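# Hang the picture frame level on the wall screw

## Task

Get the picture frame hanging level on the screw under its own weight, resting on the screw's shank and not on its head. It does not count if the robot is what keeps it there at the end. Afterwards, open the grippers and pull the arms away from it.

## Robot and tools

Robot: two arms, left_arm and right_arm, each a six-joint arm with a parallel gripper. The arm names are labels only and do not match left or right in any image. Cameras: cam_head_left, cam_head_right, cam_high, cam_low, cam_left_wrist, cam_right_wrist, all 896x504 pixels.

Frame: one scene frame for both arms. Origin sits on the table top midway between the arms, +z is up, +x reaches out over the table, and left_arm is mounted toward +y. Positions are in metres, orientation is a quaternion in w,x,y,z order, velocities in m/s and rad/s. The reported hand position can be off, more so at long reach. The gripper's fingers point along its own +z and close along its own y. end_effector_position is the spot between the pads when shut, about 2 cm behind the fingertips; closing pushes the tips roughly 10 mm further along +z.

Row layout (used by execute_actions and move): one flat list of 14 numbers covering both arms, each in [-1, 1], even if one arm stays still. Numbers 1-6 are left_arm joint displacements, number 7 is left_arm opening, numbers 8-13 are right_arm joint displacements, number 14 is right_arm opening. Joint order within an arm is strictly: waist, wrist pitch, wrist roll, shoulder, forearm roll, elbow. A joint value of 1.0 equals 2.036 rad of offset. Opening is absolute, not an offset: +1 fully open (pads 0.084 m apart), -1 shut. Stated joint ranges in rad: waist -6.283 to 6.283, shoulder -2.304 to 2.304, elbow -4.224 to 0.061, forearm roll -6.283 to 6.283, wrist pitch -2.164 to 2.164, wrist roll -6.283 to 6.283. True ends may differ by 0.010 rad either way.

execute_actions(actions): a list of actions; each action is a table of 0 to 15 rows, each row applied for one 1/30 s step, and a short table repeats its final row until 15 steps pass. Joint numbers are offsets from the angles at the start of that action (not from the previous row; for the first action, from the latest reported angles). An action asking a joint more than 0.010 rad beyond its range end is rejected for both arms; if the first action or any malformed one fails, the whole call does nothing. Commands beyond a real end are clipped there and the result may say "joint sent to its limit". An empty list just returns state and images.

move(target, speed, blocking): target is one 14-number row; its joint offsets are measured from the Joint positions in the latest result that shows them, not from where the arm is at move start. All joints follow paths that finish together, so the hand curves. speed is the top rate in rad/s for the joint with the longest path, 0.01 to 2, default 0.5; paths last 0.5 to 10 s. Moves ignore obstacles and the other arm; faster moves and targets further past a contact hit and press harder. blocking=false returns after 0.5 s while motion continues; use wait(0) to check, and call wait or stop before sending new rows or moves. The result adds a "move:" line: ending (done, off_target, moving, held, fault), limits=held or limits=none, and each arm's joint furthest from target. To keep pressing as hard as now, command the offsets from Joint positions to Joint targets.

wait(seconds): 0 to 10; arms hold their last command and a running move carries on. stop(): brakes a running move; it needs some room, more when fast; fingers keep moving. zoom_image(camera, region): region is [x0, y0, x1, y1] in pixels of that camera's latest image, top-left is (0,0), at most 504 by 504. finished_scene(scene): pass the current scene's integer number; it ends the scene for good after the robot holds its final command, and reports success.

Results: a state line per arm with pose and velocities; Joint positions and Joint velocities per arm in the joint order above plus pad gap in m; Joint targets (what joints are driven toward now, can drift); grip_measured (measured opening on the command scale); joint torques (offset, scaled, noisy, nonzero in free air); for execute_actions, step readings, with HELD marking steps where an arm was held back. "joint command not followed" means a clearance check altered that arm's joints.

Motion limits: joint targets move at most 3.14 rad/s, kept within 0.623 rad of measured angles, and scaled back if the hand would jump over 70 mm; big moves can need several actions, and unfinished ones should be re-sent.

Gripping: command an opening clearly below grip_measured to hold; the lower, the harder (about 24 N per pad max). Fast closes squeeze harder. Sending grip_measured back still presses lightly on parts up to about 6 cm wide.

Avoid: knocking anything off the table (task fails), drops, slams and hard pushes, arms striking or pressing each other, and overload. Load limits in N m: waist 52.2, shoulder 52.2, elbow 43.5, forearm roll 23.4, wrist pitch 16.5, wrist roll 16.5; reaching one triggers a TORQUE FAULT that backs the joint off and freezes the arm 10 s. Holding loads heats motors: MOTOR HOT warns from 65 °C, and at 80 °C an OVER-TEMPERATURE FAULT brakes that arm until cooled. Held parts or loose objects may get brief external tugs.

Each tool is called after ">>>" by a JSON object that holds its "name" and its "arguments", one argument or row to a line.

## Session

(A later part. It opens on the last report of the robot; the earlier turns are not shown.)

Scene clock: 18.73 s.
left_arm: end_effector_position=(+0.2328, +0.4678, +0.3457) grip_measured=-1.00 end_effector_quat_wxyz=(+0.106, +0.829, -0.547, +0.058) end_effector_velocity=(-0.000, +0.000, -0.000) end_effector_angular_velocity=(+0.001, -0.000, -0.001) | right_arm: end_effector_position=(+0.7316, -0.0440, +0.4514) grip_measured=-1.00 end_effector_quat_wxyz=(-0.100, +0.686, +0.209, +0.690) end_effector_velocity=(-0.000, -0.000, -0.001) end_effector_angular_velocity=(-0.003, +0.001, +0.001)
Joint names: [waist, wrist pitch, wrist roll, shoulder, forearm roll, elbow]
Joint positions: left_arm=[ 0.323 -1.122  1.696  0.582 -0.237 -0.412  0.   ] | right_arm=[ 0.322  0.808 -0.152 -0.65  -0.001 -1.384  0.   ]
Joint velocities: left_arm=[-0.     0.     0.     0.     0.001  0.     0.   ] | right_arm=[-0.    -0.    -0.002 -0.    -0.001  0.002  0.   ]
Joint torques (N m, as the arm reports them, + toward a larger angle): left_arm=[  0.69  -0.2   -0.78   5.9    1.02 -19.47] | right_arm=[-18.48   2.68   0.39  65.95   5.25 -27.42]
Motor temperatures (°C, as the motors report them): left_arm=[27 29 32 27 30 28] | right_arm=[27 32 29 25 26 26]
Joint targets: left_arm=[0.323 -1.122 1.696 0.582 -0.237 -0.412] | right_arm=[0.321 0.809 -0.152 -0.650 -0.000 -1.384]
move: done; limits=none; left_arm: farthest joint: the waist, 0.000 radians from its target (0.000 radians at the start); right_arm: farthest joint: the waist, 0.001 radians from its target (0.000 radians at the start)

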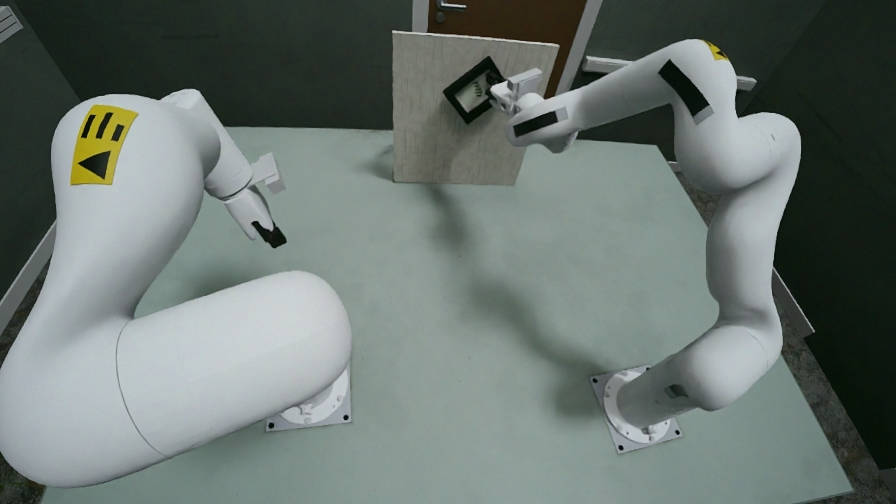

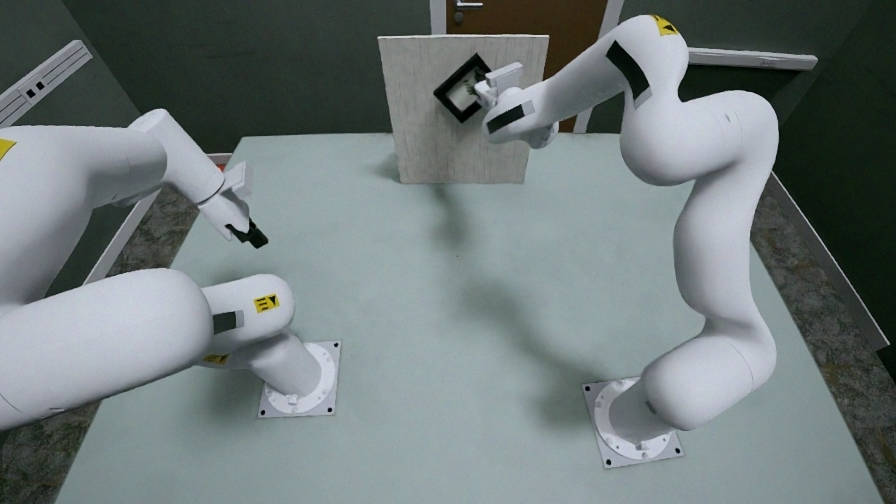

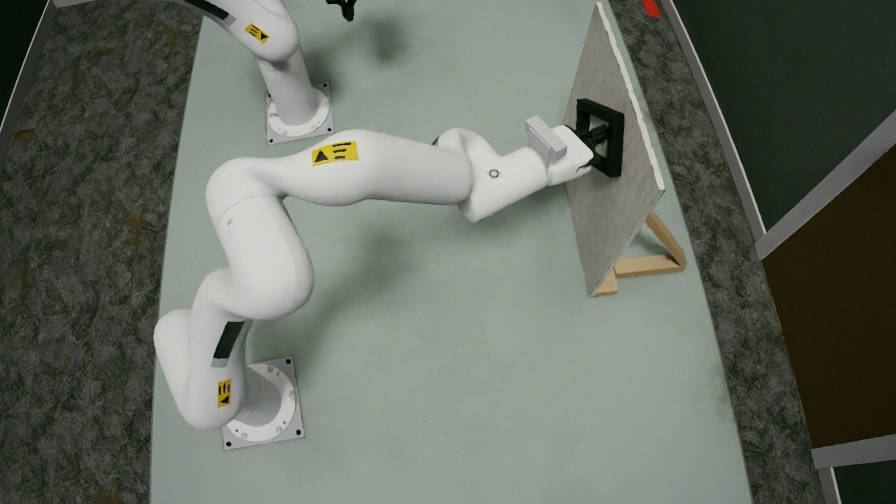

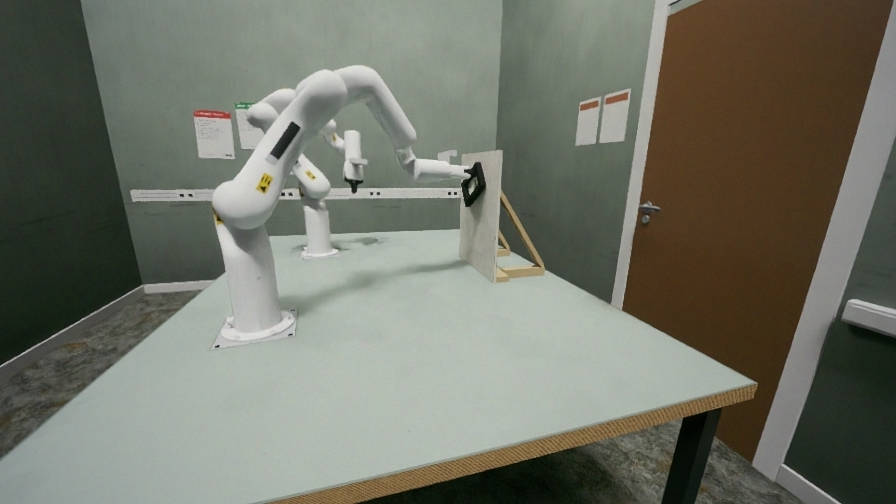

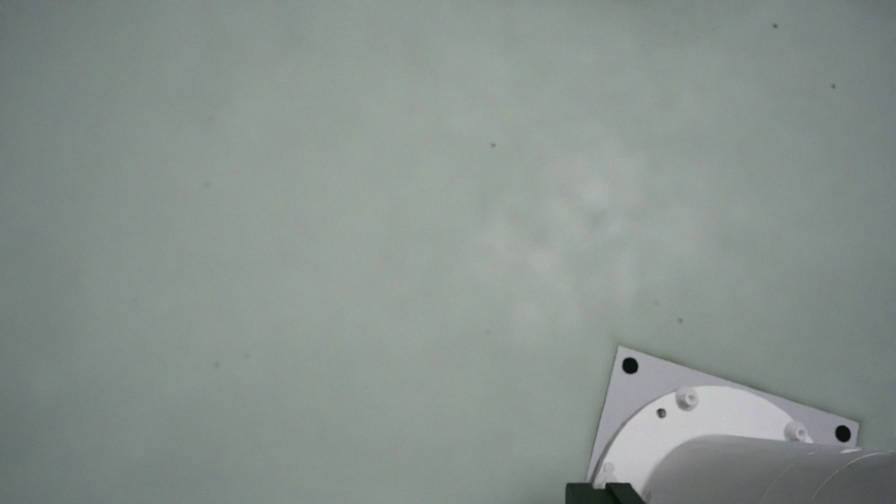

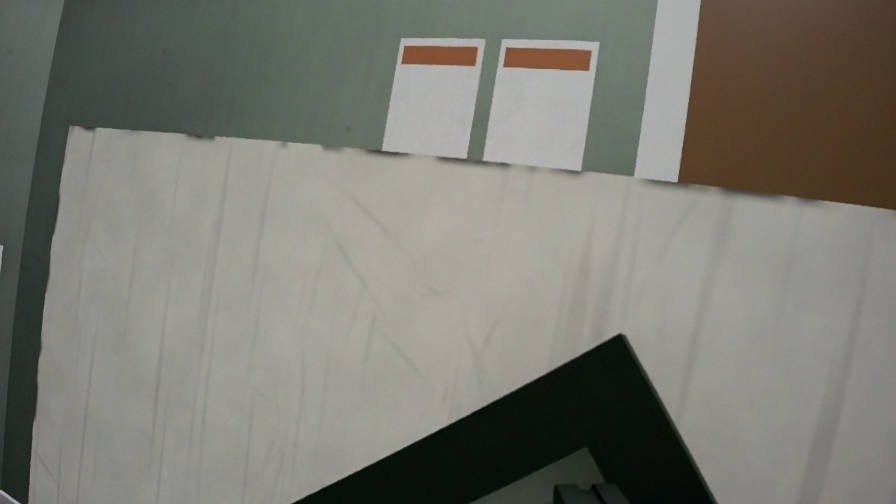

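>>> {"name": "move", "arguments": {
  "target": [0,0,0,0,0,0,-1,0,0.077,0,-0.058,0,0.018,-1],
  "speed": 0.1
}}

Scene clock: 21.03 s.
left_arm: end_effector_position=(+0.2328, +0.4678, +0.3457) grip_measured=-1.00 end_effector_quat_wxyz=(+0.106, +0.829, -0.547, +0.058) end_effector_velocity=(-0.000, +0.000, +0.000) end_effector_angular_velocity=(+0.001, +0.001, -0.001) | right_arm: end_effector_position=(+0.7304, -0.0434, +0.3756) grip_measured=-1.00 end_effector_quat_wxyz=(-0.102, +0.676, +0.207, +0.700) end_effector_velocity=(-0.000, -0.001, +0.001) end_effector_angular_velocity=(+0.002, -0.001, -0.002)
Joint names: [waist, wrist pitch, wrist roll, shoulder, forearm roll, elbow]
Joint positions: left_arm=[ 0.323 -1.122  1.696  0.582 -0.237 -0.412  0.   ] | right_arm=[ 0.323  0.98  -0.152 -0.764 -0.001 -1.355  0.   ]
Joint velocities: left_arm=[-0.    -0.001 -0.    -0.     0.001 -0.     0.   ] | right_arm=[-0.     0.001  0.     0.002  0.002  0.001  0.   ]
Joint torques (N m, as the arm reports them, + toward a larger angle): left_arm=[  0.46  -0.17  -0.81   5.71   0.94 -19.32] | right_arm=[-28.73  -7.12   0.09  20.09   8.13   0.73]
Motor temperatures (°C, as the motors report them): left_arm=[27 29 32 27 30 28] | right_arm=[27 32 29 25 26 26]
Joint targets: left_arm=[0.323 -1.122 1.696 0.582 -0.237 -0.412] | right_arm=[0.322 0.965 -0.152 -0.768 -0.001 -1.347]
move: off_target (right_arm); limits=none; left_arm: farthest joint: the waist, 0.000 radians from its target (0.000 radians at the start); right_arm: farthest joint: the wrist pitch, 0.015 radians from its target (0.156 radians at the start)

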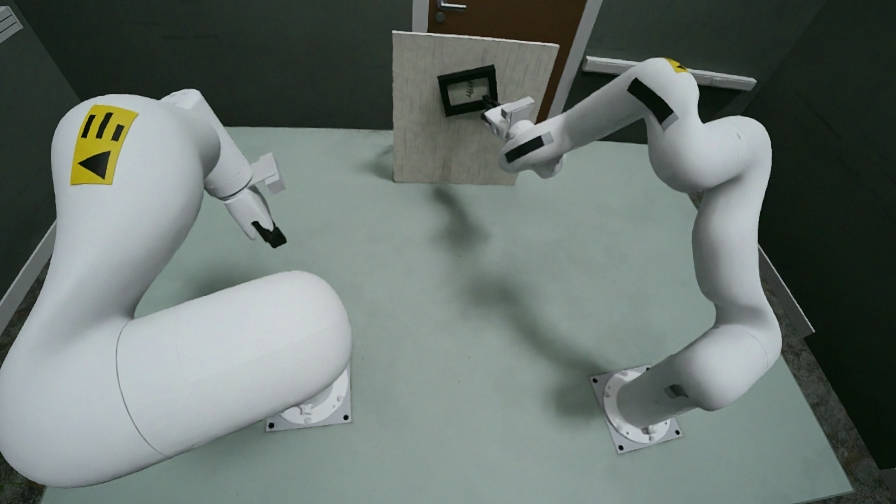

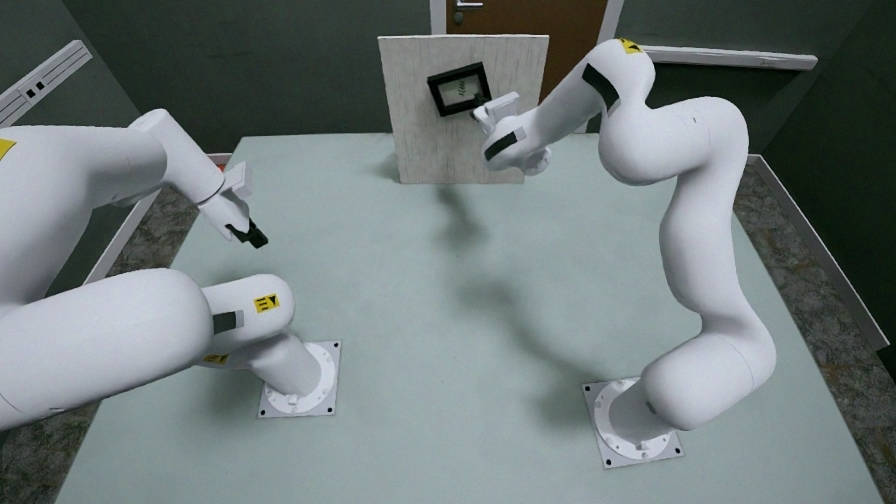

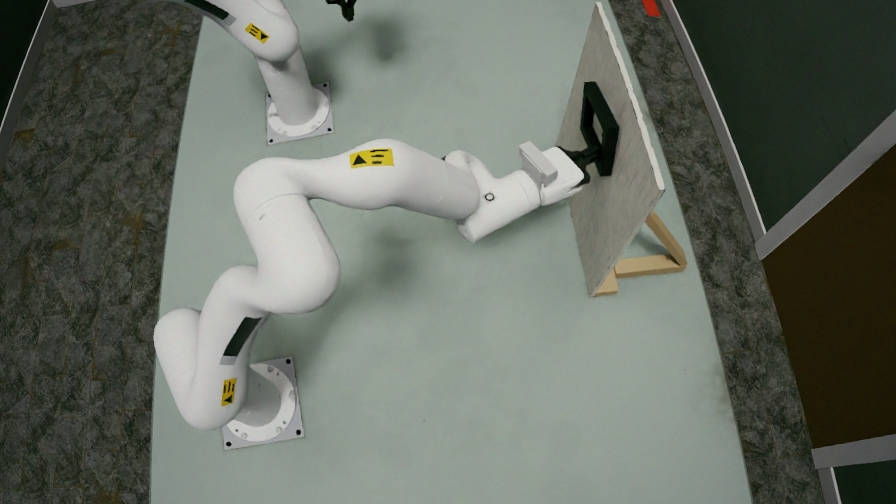

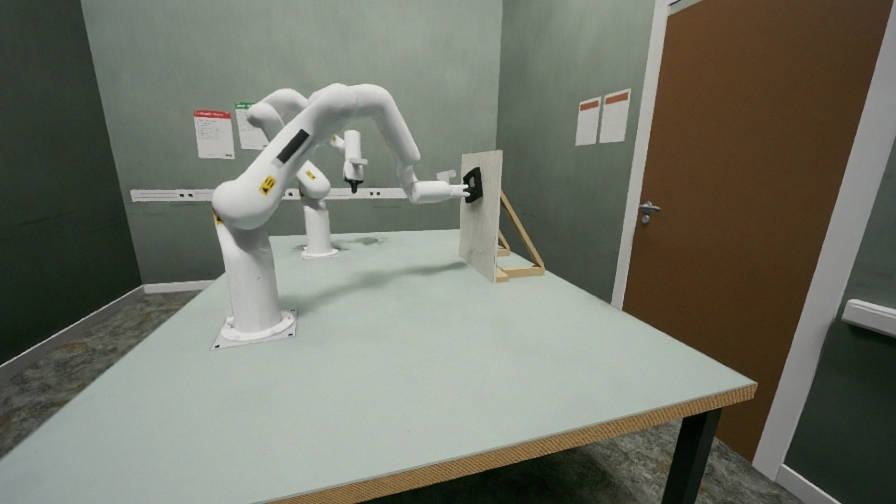

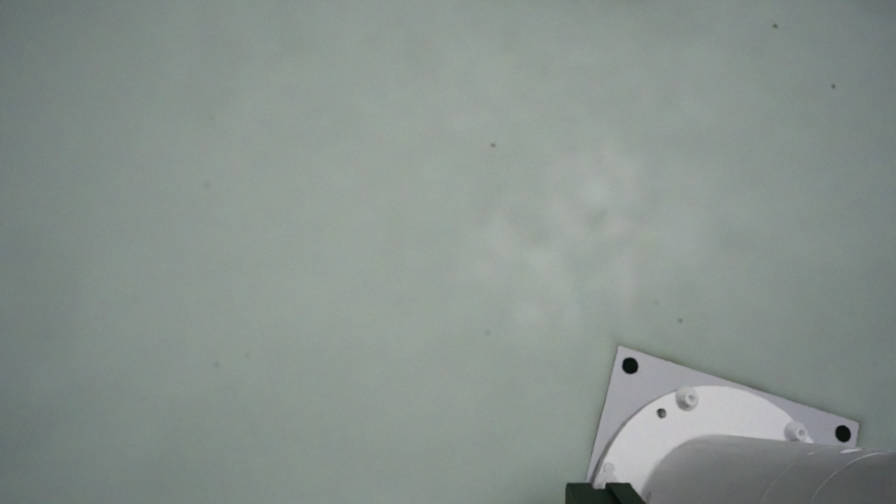

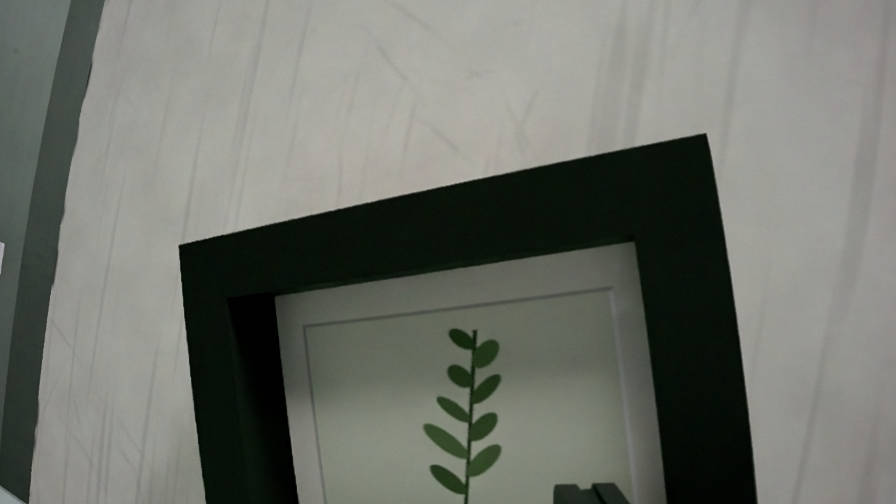

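>>> {"name": "zoom_image", "arguments": {
  "camera": "cam_head_left",
  "region": [380, 20, 560, 190]
}}

>>> {"name": "zoom_image", "arguments": {
  "camera": "cam_high",
  "region": [500, 60, 680, 200]
}}

Region (380, 20, 560, 190) of cam_head_left's 896x504 image, scaled by 2.800, with more detail than that image has.

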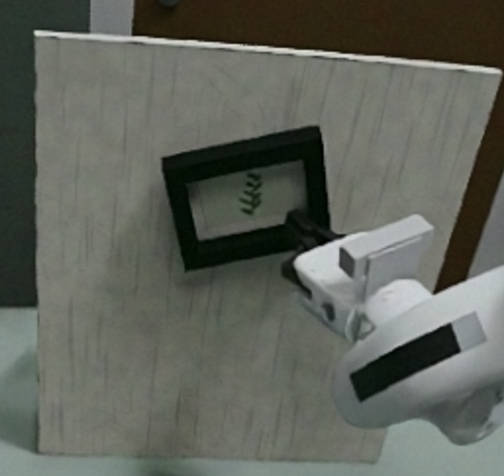

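Region (500, 60, 680, 200) of cam_high's 896x504 image, scaled by 2.800, with more detail than that image has.

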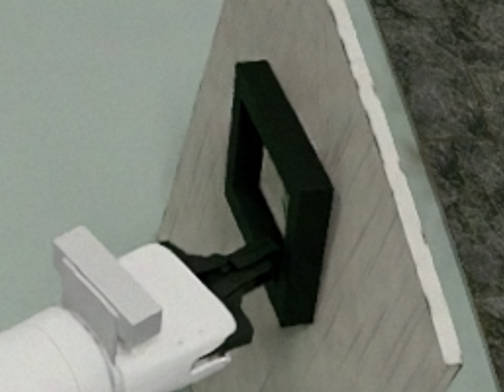

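>>> {"name": "move", "arguments": {
  "target": [0,0,0,0,0,0,-1,-0.015,0.013,0,0.091,0,0.104,1],
  "speed": 0.2
}}

Scene clock: 23.37 s.
left_arm: end_effector_position=(+0.2328, +0.4678, +0.3457) grip_measured=-1.00 end_effector_quat_wxyz=(+0.106, +0.829, -0.547, +0.058) end_effector_velocity=(+0.000, -0.000, +0.000) end_effector_angular_velocity=(+0.000, -0.001, +0.001) | right_arm: end_effector_position=(+0.6830, -0.0931, +0.4108) grip_measured=+1.00 end_effector_quat_wxyz=(-0.091, +0.679, +0.197, +0.701) end_effector_velocity=(+0.001, -0.001, +0.002) end_effector_angular_velocity=(+0.002, -0.003, -0.002)
Joint names: [waist, wrist pitch, wrist roll, shoulder, forearm roll, elbow]
Joint positions: left_arm=[ 0.323 -1.122  1.696  0.582 -0.237 -0.412  0.   ] | right_arm=[ 0.292  1.006 -0.152 -0.579 -0.001 -1.144  0.084]
Joint velocities: left_arm=[-0.     0.    -0.001  0.    -0.    -0.     0.   ] | right_arm=[-0.002 -0.     0.001  0.002 -0.    -0.001  0.   ]
Joint torques (N m, as the arm reports them, + toward a larger angle): left_arm=[  0.1   -0.15  -0.76   6.15   1.04 -19.74] | right_arm=[ -6.61   1.36   0.17  53.85   1.34 -22.47]
Motor temperatures (°C, as the motors report them): left_arm=[27 29 32 27 30 28] | right_arm=[27 32 29 25 26 26]
Joint targets: left_arm=[0.323 -1.122 1.696 0.582 -0.237 -0.412] | right_arm=[0.292 1.006 -0.152 -0.579 -0.001 -1.144]
move: done; limits=none; left_arm: farthest joint: the waist, 0.000 radians from its target (0.000 radians at the start); right_arm: farthest joint: the waist, 0.000 radians from its target (0.030 radians at the start)

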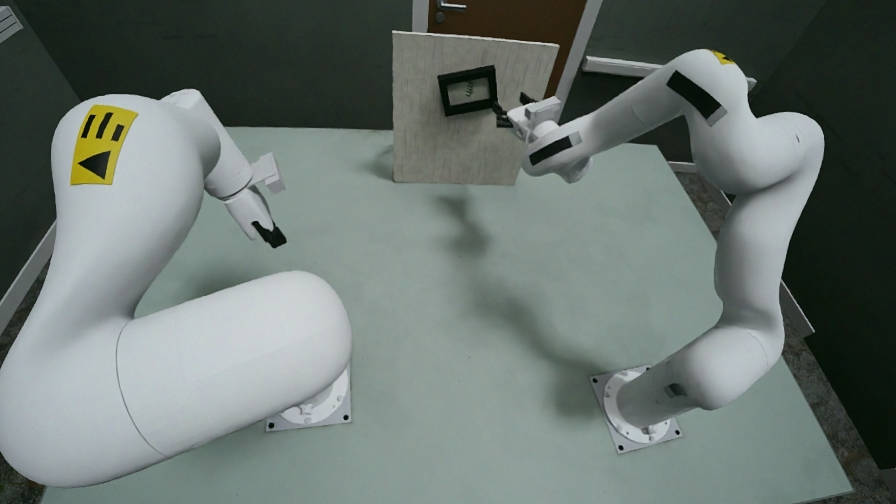

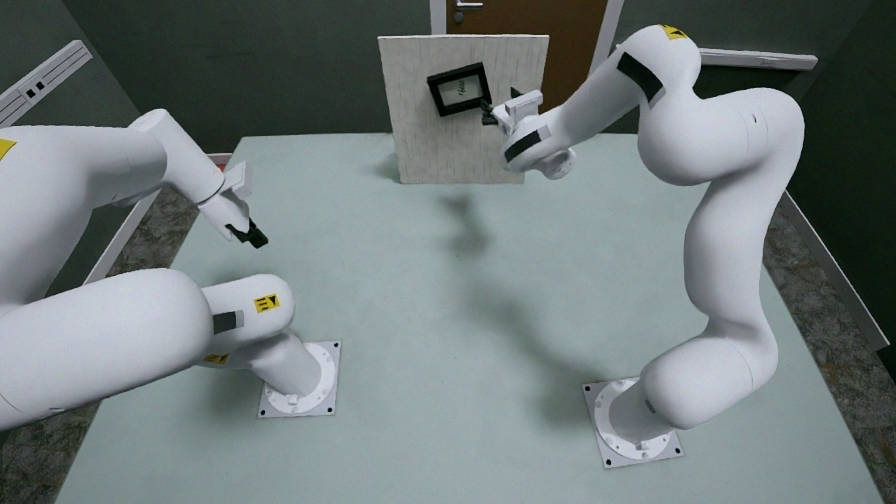

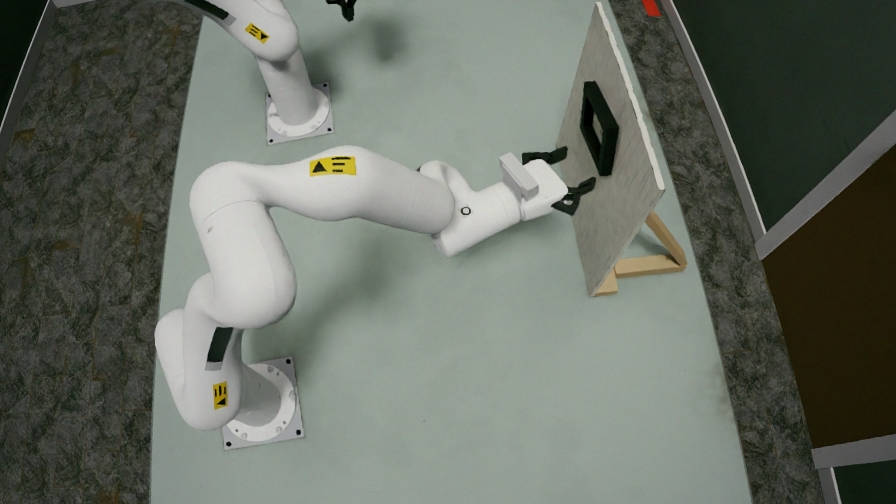

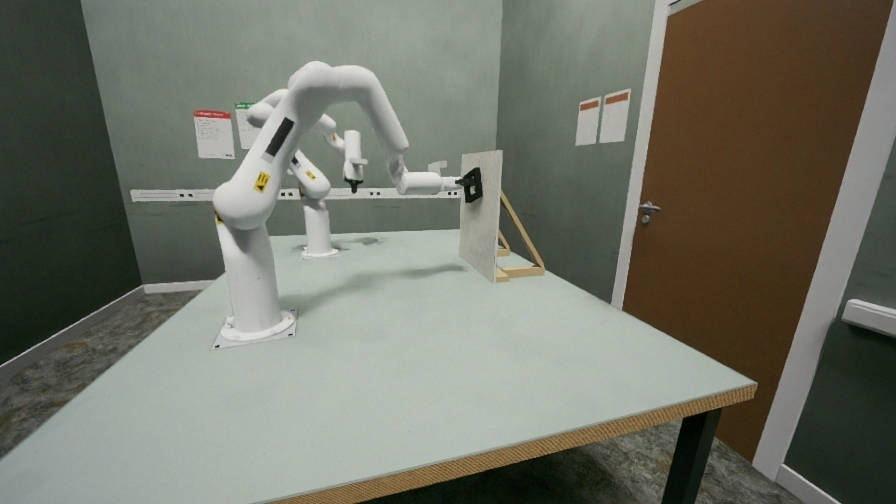

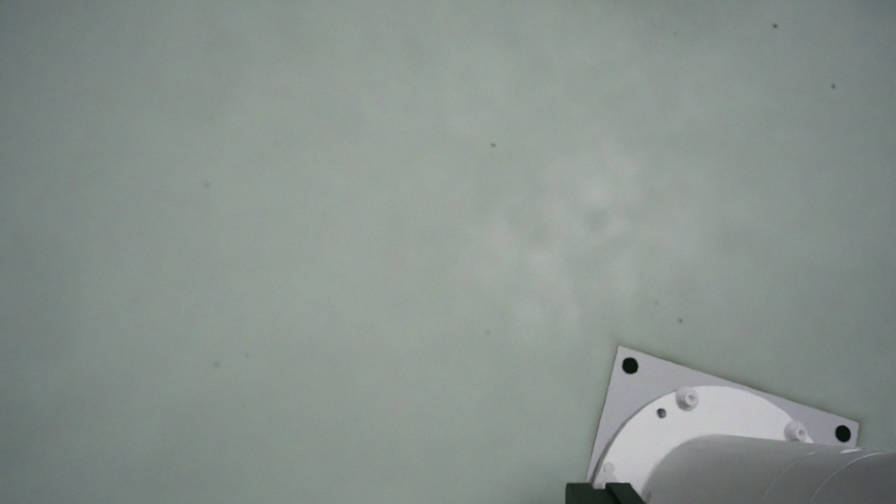

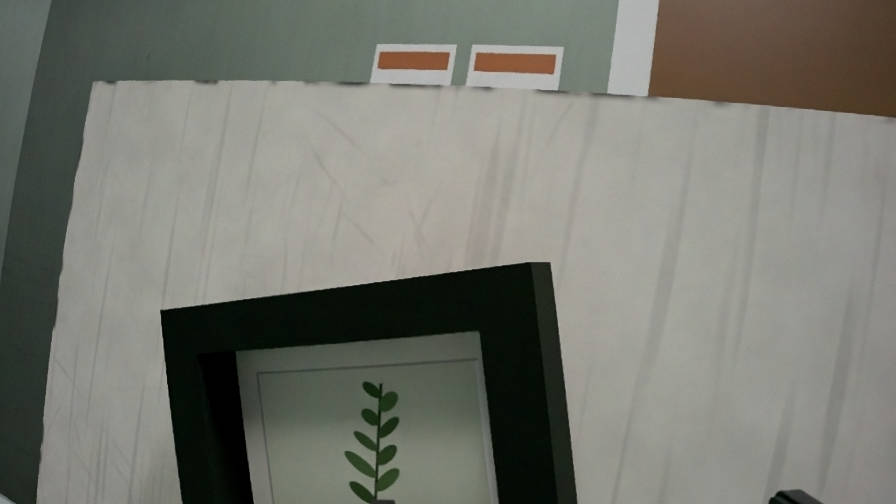

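>>> {"name": "move", "arguments": {
  "target": [0,0,0,0,0,0,-1,0.004,-0.02,0,-0.065,0,-0.084,1],
  "speed": 0.15
}}

>>> {"name": "zoom_image", "arguments": {
  "camera": "cam_high",
  "region": [500, 60, 680, 200]
}}

Scene clock: 25.20 s.
left_arm: end_effector_position=(+0.2328, +0.4678, +0.3457) grip_measured=-1.00 end_effector_quat_wxyz=(+0.106, +0.829, -0.547, +0.058) end_effector_velocity=(-0.000, -0.000, -0.000) end_effector_angular_velocity=(-0.001, +0.001, +0.001) | right_arm: end_effector_position=(+0.7276, -0.0661, +0.3933) grip_measured=+1.00 end_effector_quat_wxyz=(-0.094, +0.679, +0.200, +0.700) end_effector_velocity=(+0.000, -0.000, +0.001) end_effector_angular_velocity=(+0.000, -0.001, -0.000)
Joint names: [waist, wrist pitch, wrist roll, shoulder, forearm roll, elbow]
Joint positions: left_arm=[ 0.323 -1.122  1.696  0.582 -0.237 -0.412  0.   ] | right_arm=[ 0.3    0.965 -0.152 -0.711 -0.001 -1.315  0.084]
Joint velocities: left_arm=[ 0.    -0.    -0.    -0.001 -0.001  0.     0.   ] | right_arm=[-0.001  0.001  0.     0.001 -0.     0.     0.   ]
Joint torques (N m, as the arm reports them, + toward a larger angle): left_arm=[  0.08  -0.1   -0.83   5.4    0.85 -19.7 ] | right_arm=[ -5.99   1.36   0.22  59.87   1.66 -22.8 ]
Motor temperatures (°C, as the motors report them): left_arm=[27 29 32 27 30 28] | right_arm=[27 32 29 25 26 26]
Joint targets: left_arm=[0.323 -1.122 1.696 0.582 -0.237 -0.412] | right_arm=[0.300 0.965 -0.152 -0.711 -0.001 -1.315]
move: done; limits=none; left_arm: farthest joint: the waist, 0.000 radians from its target (0.000 radians at the start); right_arm: farthest joint: the waist, 0.000 radians from its target (0.008 radians at the start)

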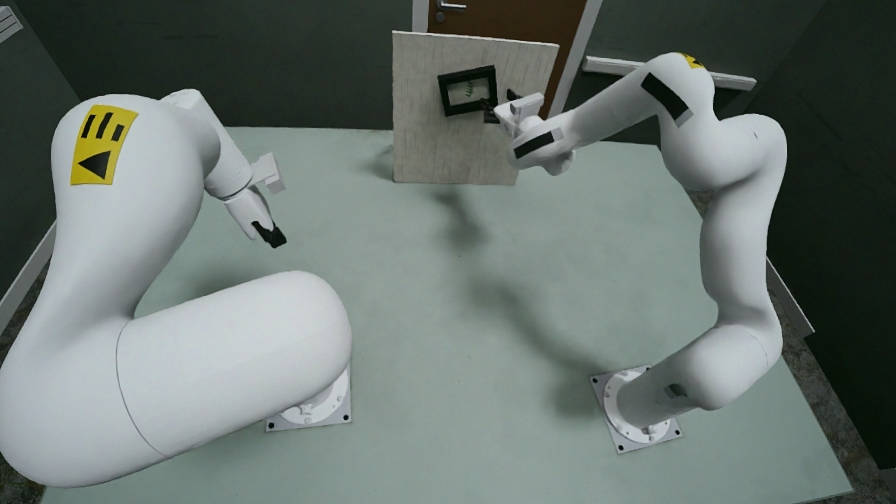

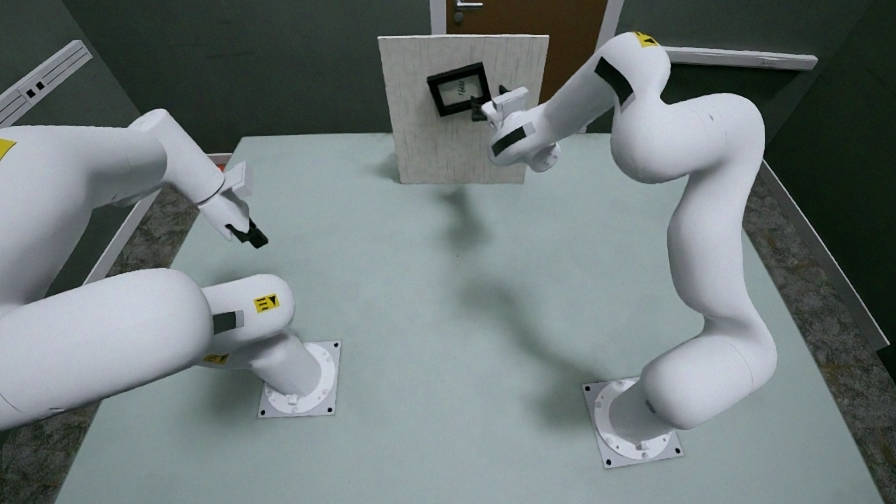

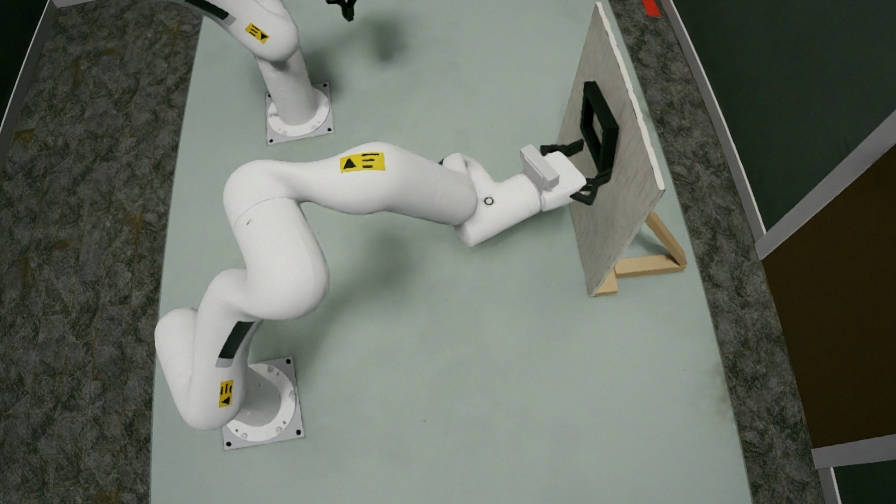

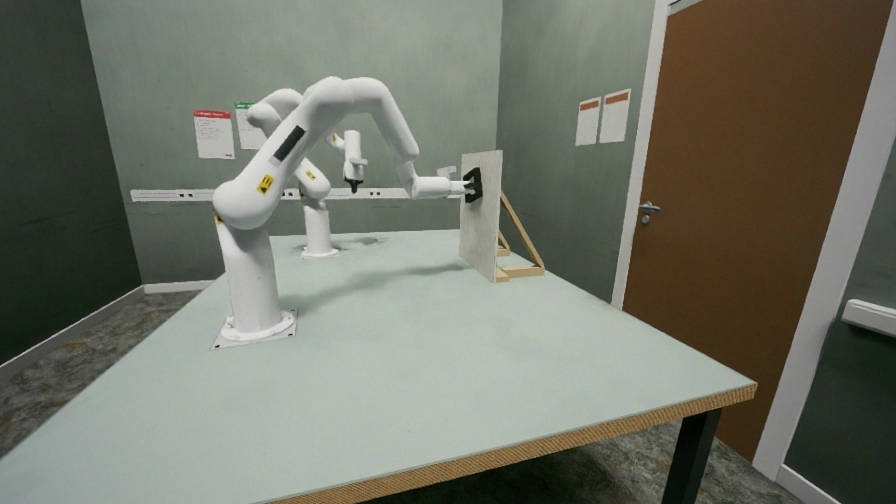

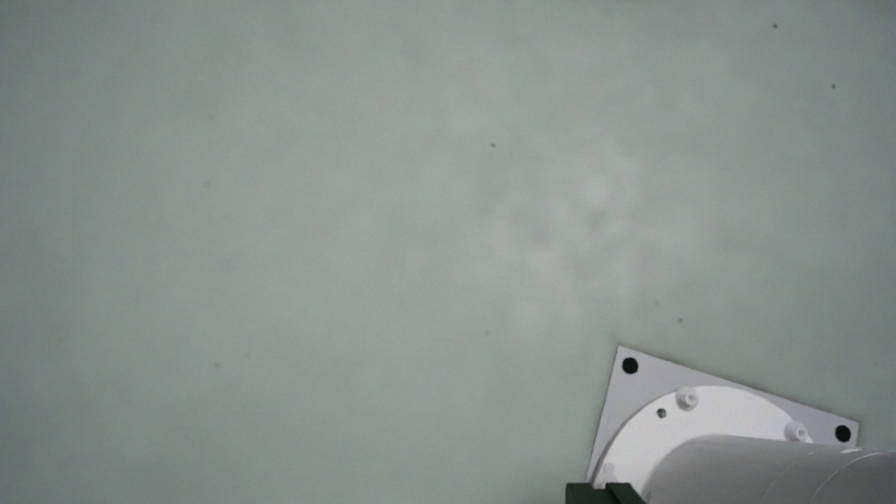

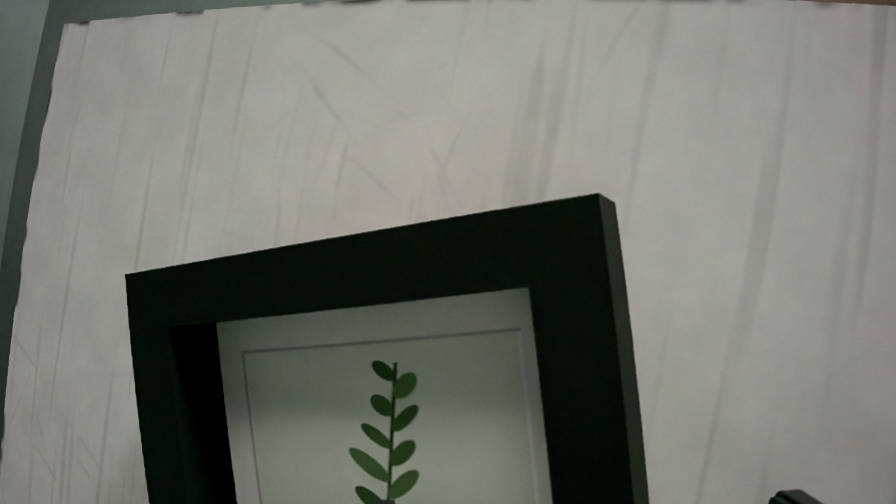

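Region (500, 60, 680, 200) of cam_high's 896x504 image, scaled by 2.800, with more detail than that image has.

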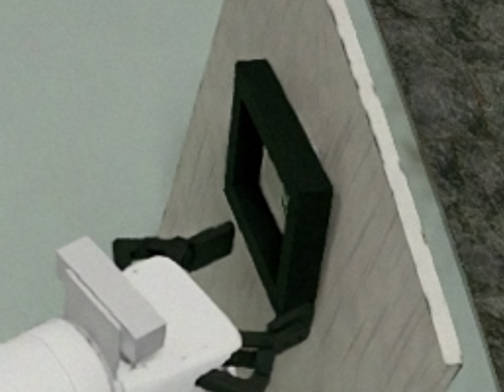

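>>> {"name": "move", "arguments": {
  "target": [0,0,0,0,0,0,-1,0,-0.025,0,-0.01,0,-0.035,1],
  "speed": 0.1
}}

Scene clock: 26.50 s.
left_arm: end_effector_position=(+0.2328, +0.4678, +0.3457) grip_measured=-1.00 end_effector_quat_wxyz=(+0.106, +0.829, -0.547, +0.058) end_effector_velocity=(+0.000, +0.000, +0.000) end_effector_angular_velocity=(+0.000, -0.001, -0.001) | right_arm: end_effector_position=(+0.7449, -0.0584, +0.4069) grip_measured=+1.00 end_effector_quat_wxyz=(-0.094, +0.679, +0.200, +0.700) end_effector_velocity=(-0.000, -0.001, -0.000) end_effector_angular_velocity=(-0.000, +0.001, -0.001)
Joint names: [waist, wrist pitch, wrist roll, shoulder, forearm roll, elbow]
Joint positions: left_arm=[ 0.323 -1.122  1.696  0.582 -0.237 -0.412  0.   ] | right_arm=[ 0.3    0.914 -0.152 -0.732 -0.001 -1.386  0.084]
Joint velocities: left_arm=[ 0.    -0.     0.002  0.    -0.    -0.001  0.   ] | right_arm=[-0.001 -0.    -0.     0.001 -0.     0.002  0.   ]
Joint torques (N m, as the arm reports them, + toward a larger angle): left_arm=[ -0.06  -0.15  -0.83   5.79   1.09 -19.63] | right_arm=[ -6.49   1.37   0.23  61.45   1.34 -23.48]
Motor temperatures (°C, as the motors report them): left_arm=[27 29 32 27 30 28] | right_arm=[27 32 29 25 26 26]
Joint targets: left_arm=[0.323 -1.122 1.696 0.582 -0.237 -0.412] | right_arm=[0.300 0.914 -0.152 -0.732 -0.001 -1.386]
move: done; limits=none; left_arm: farthest joint: the waist, 0.000 radians from its target (0.000 radians at the start); right_arm: farthest joint: the elbow, 0.001 radians from its target (0.072 radians at the start)

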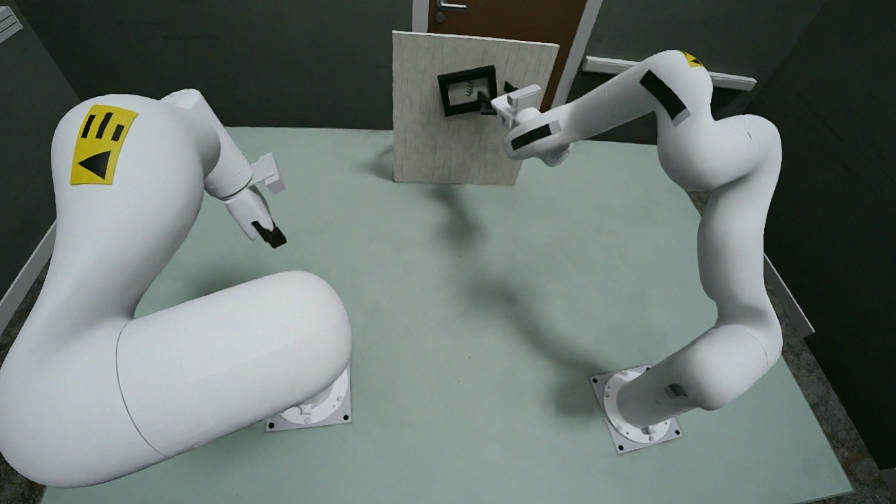

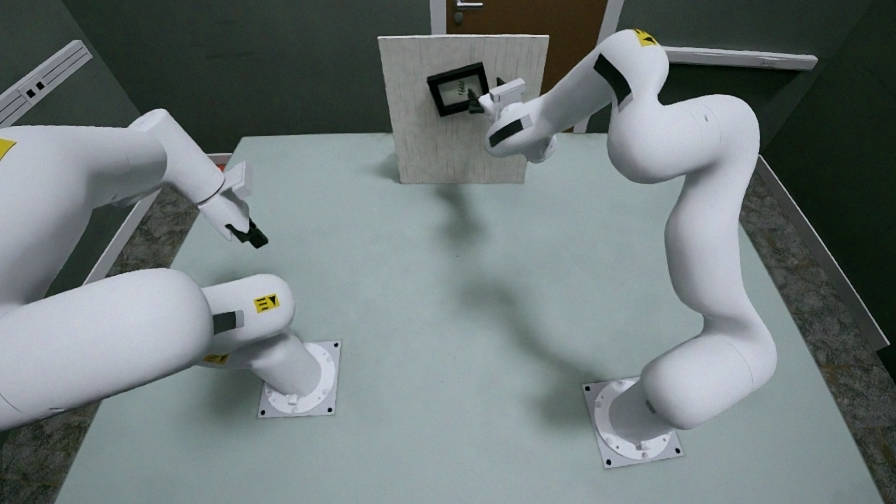

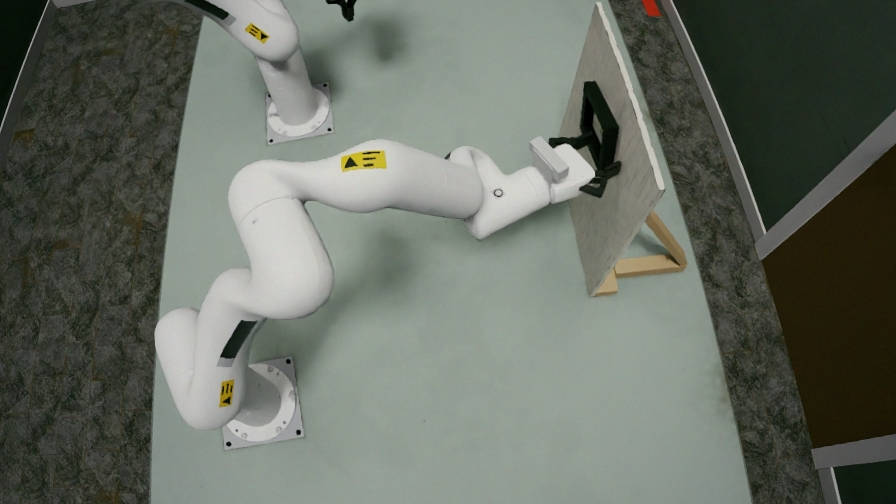

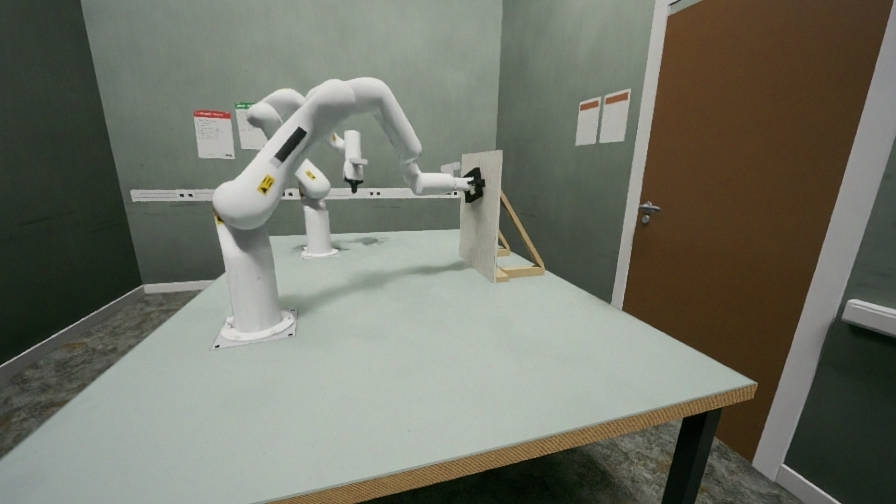

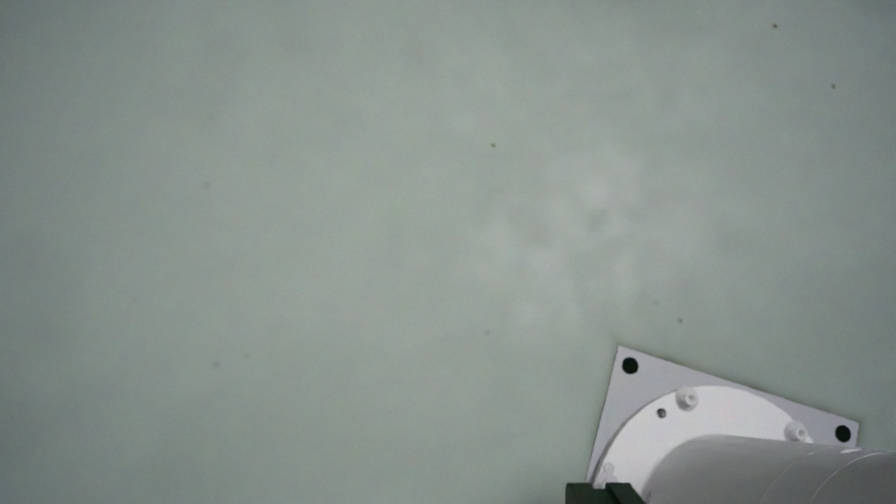

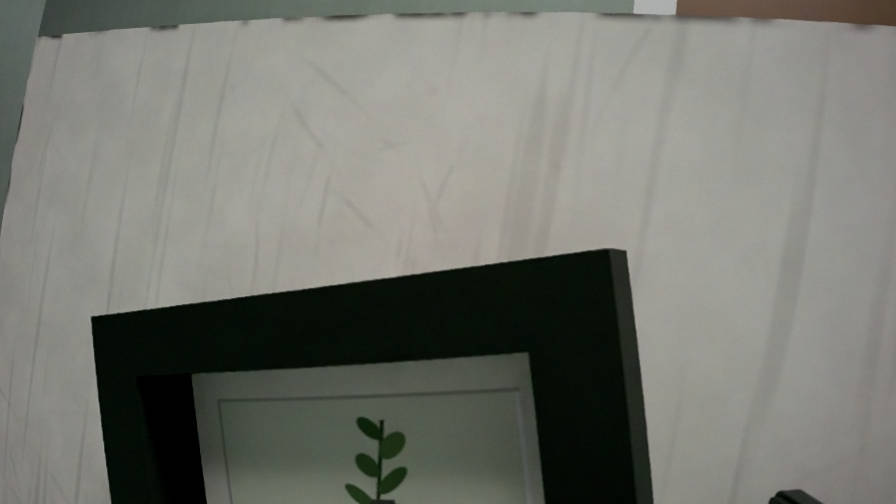

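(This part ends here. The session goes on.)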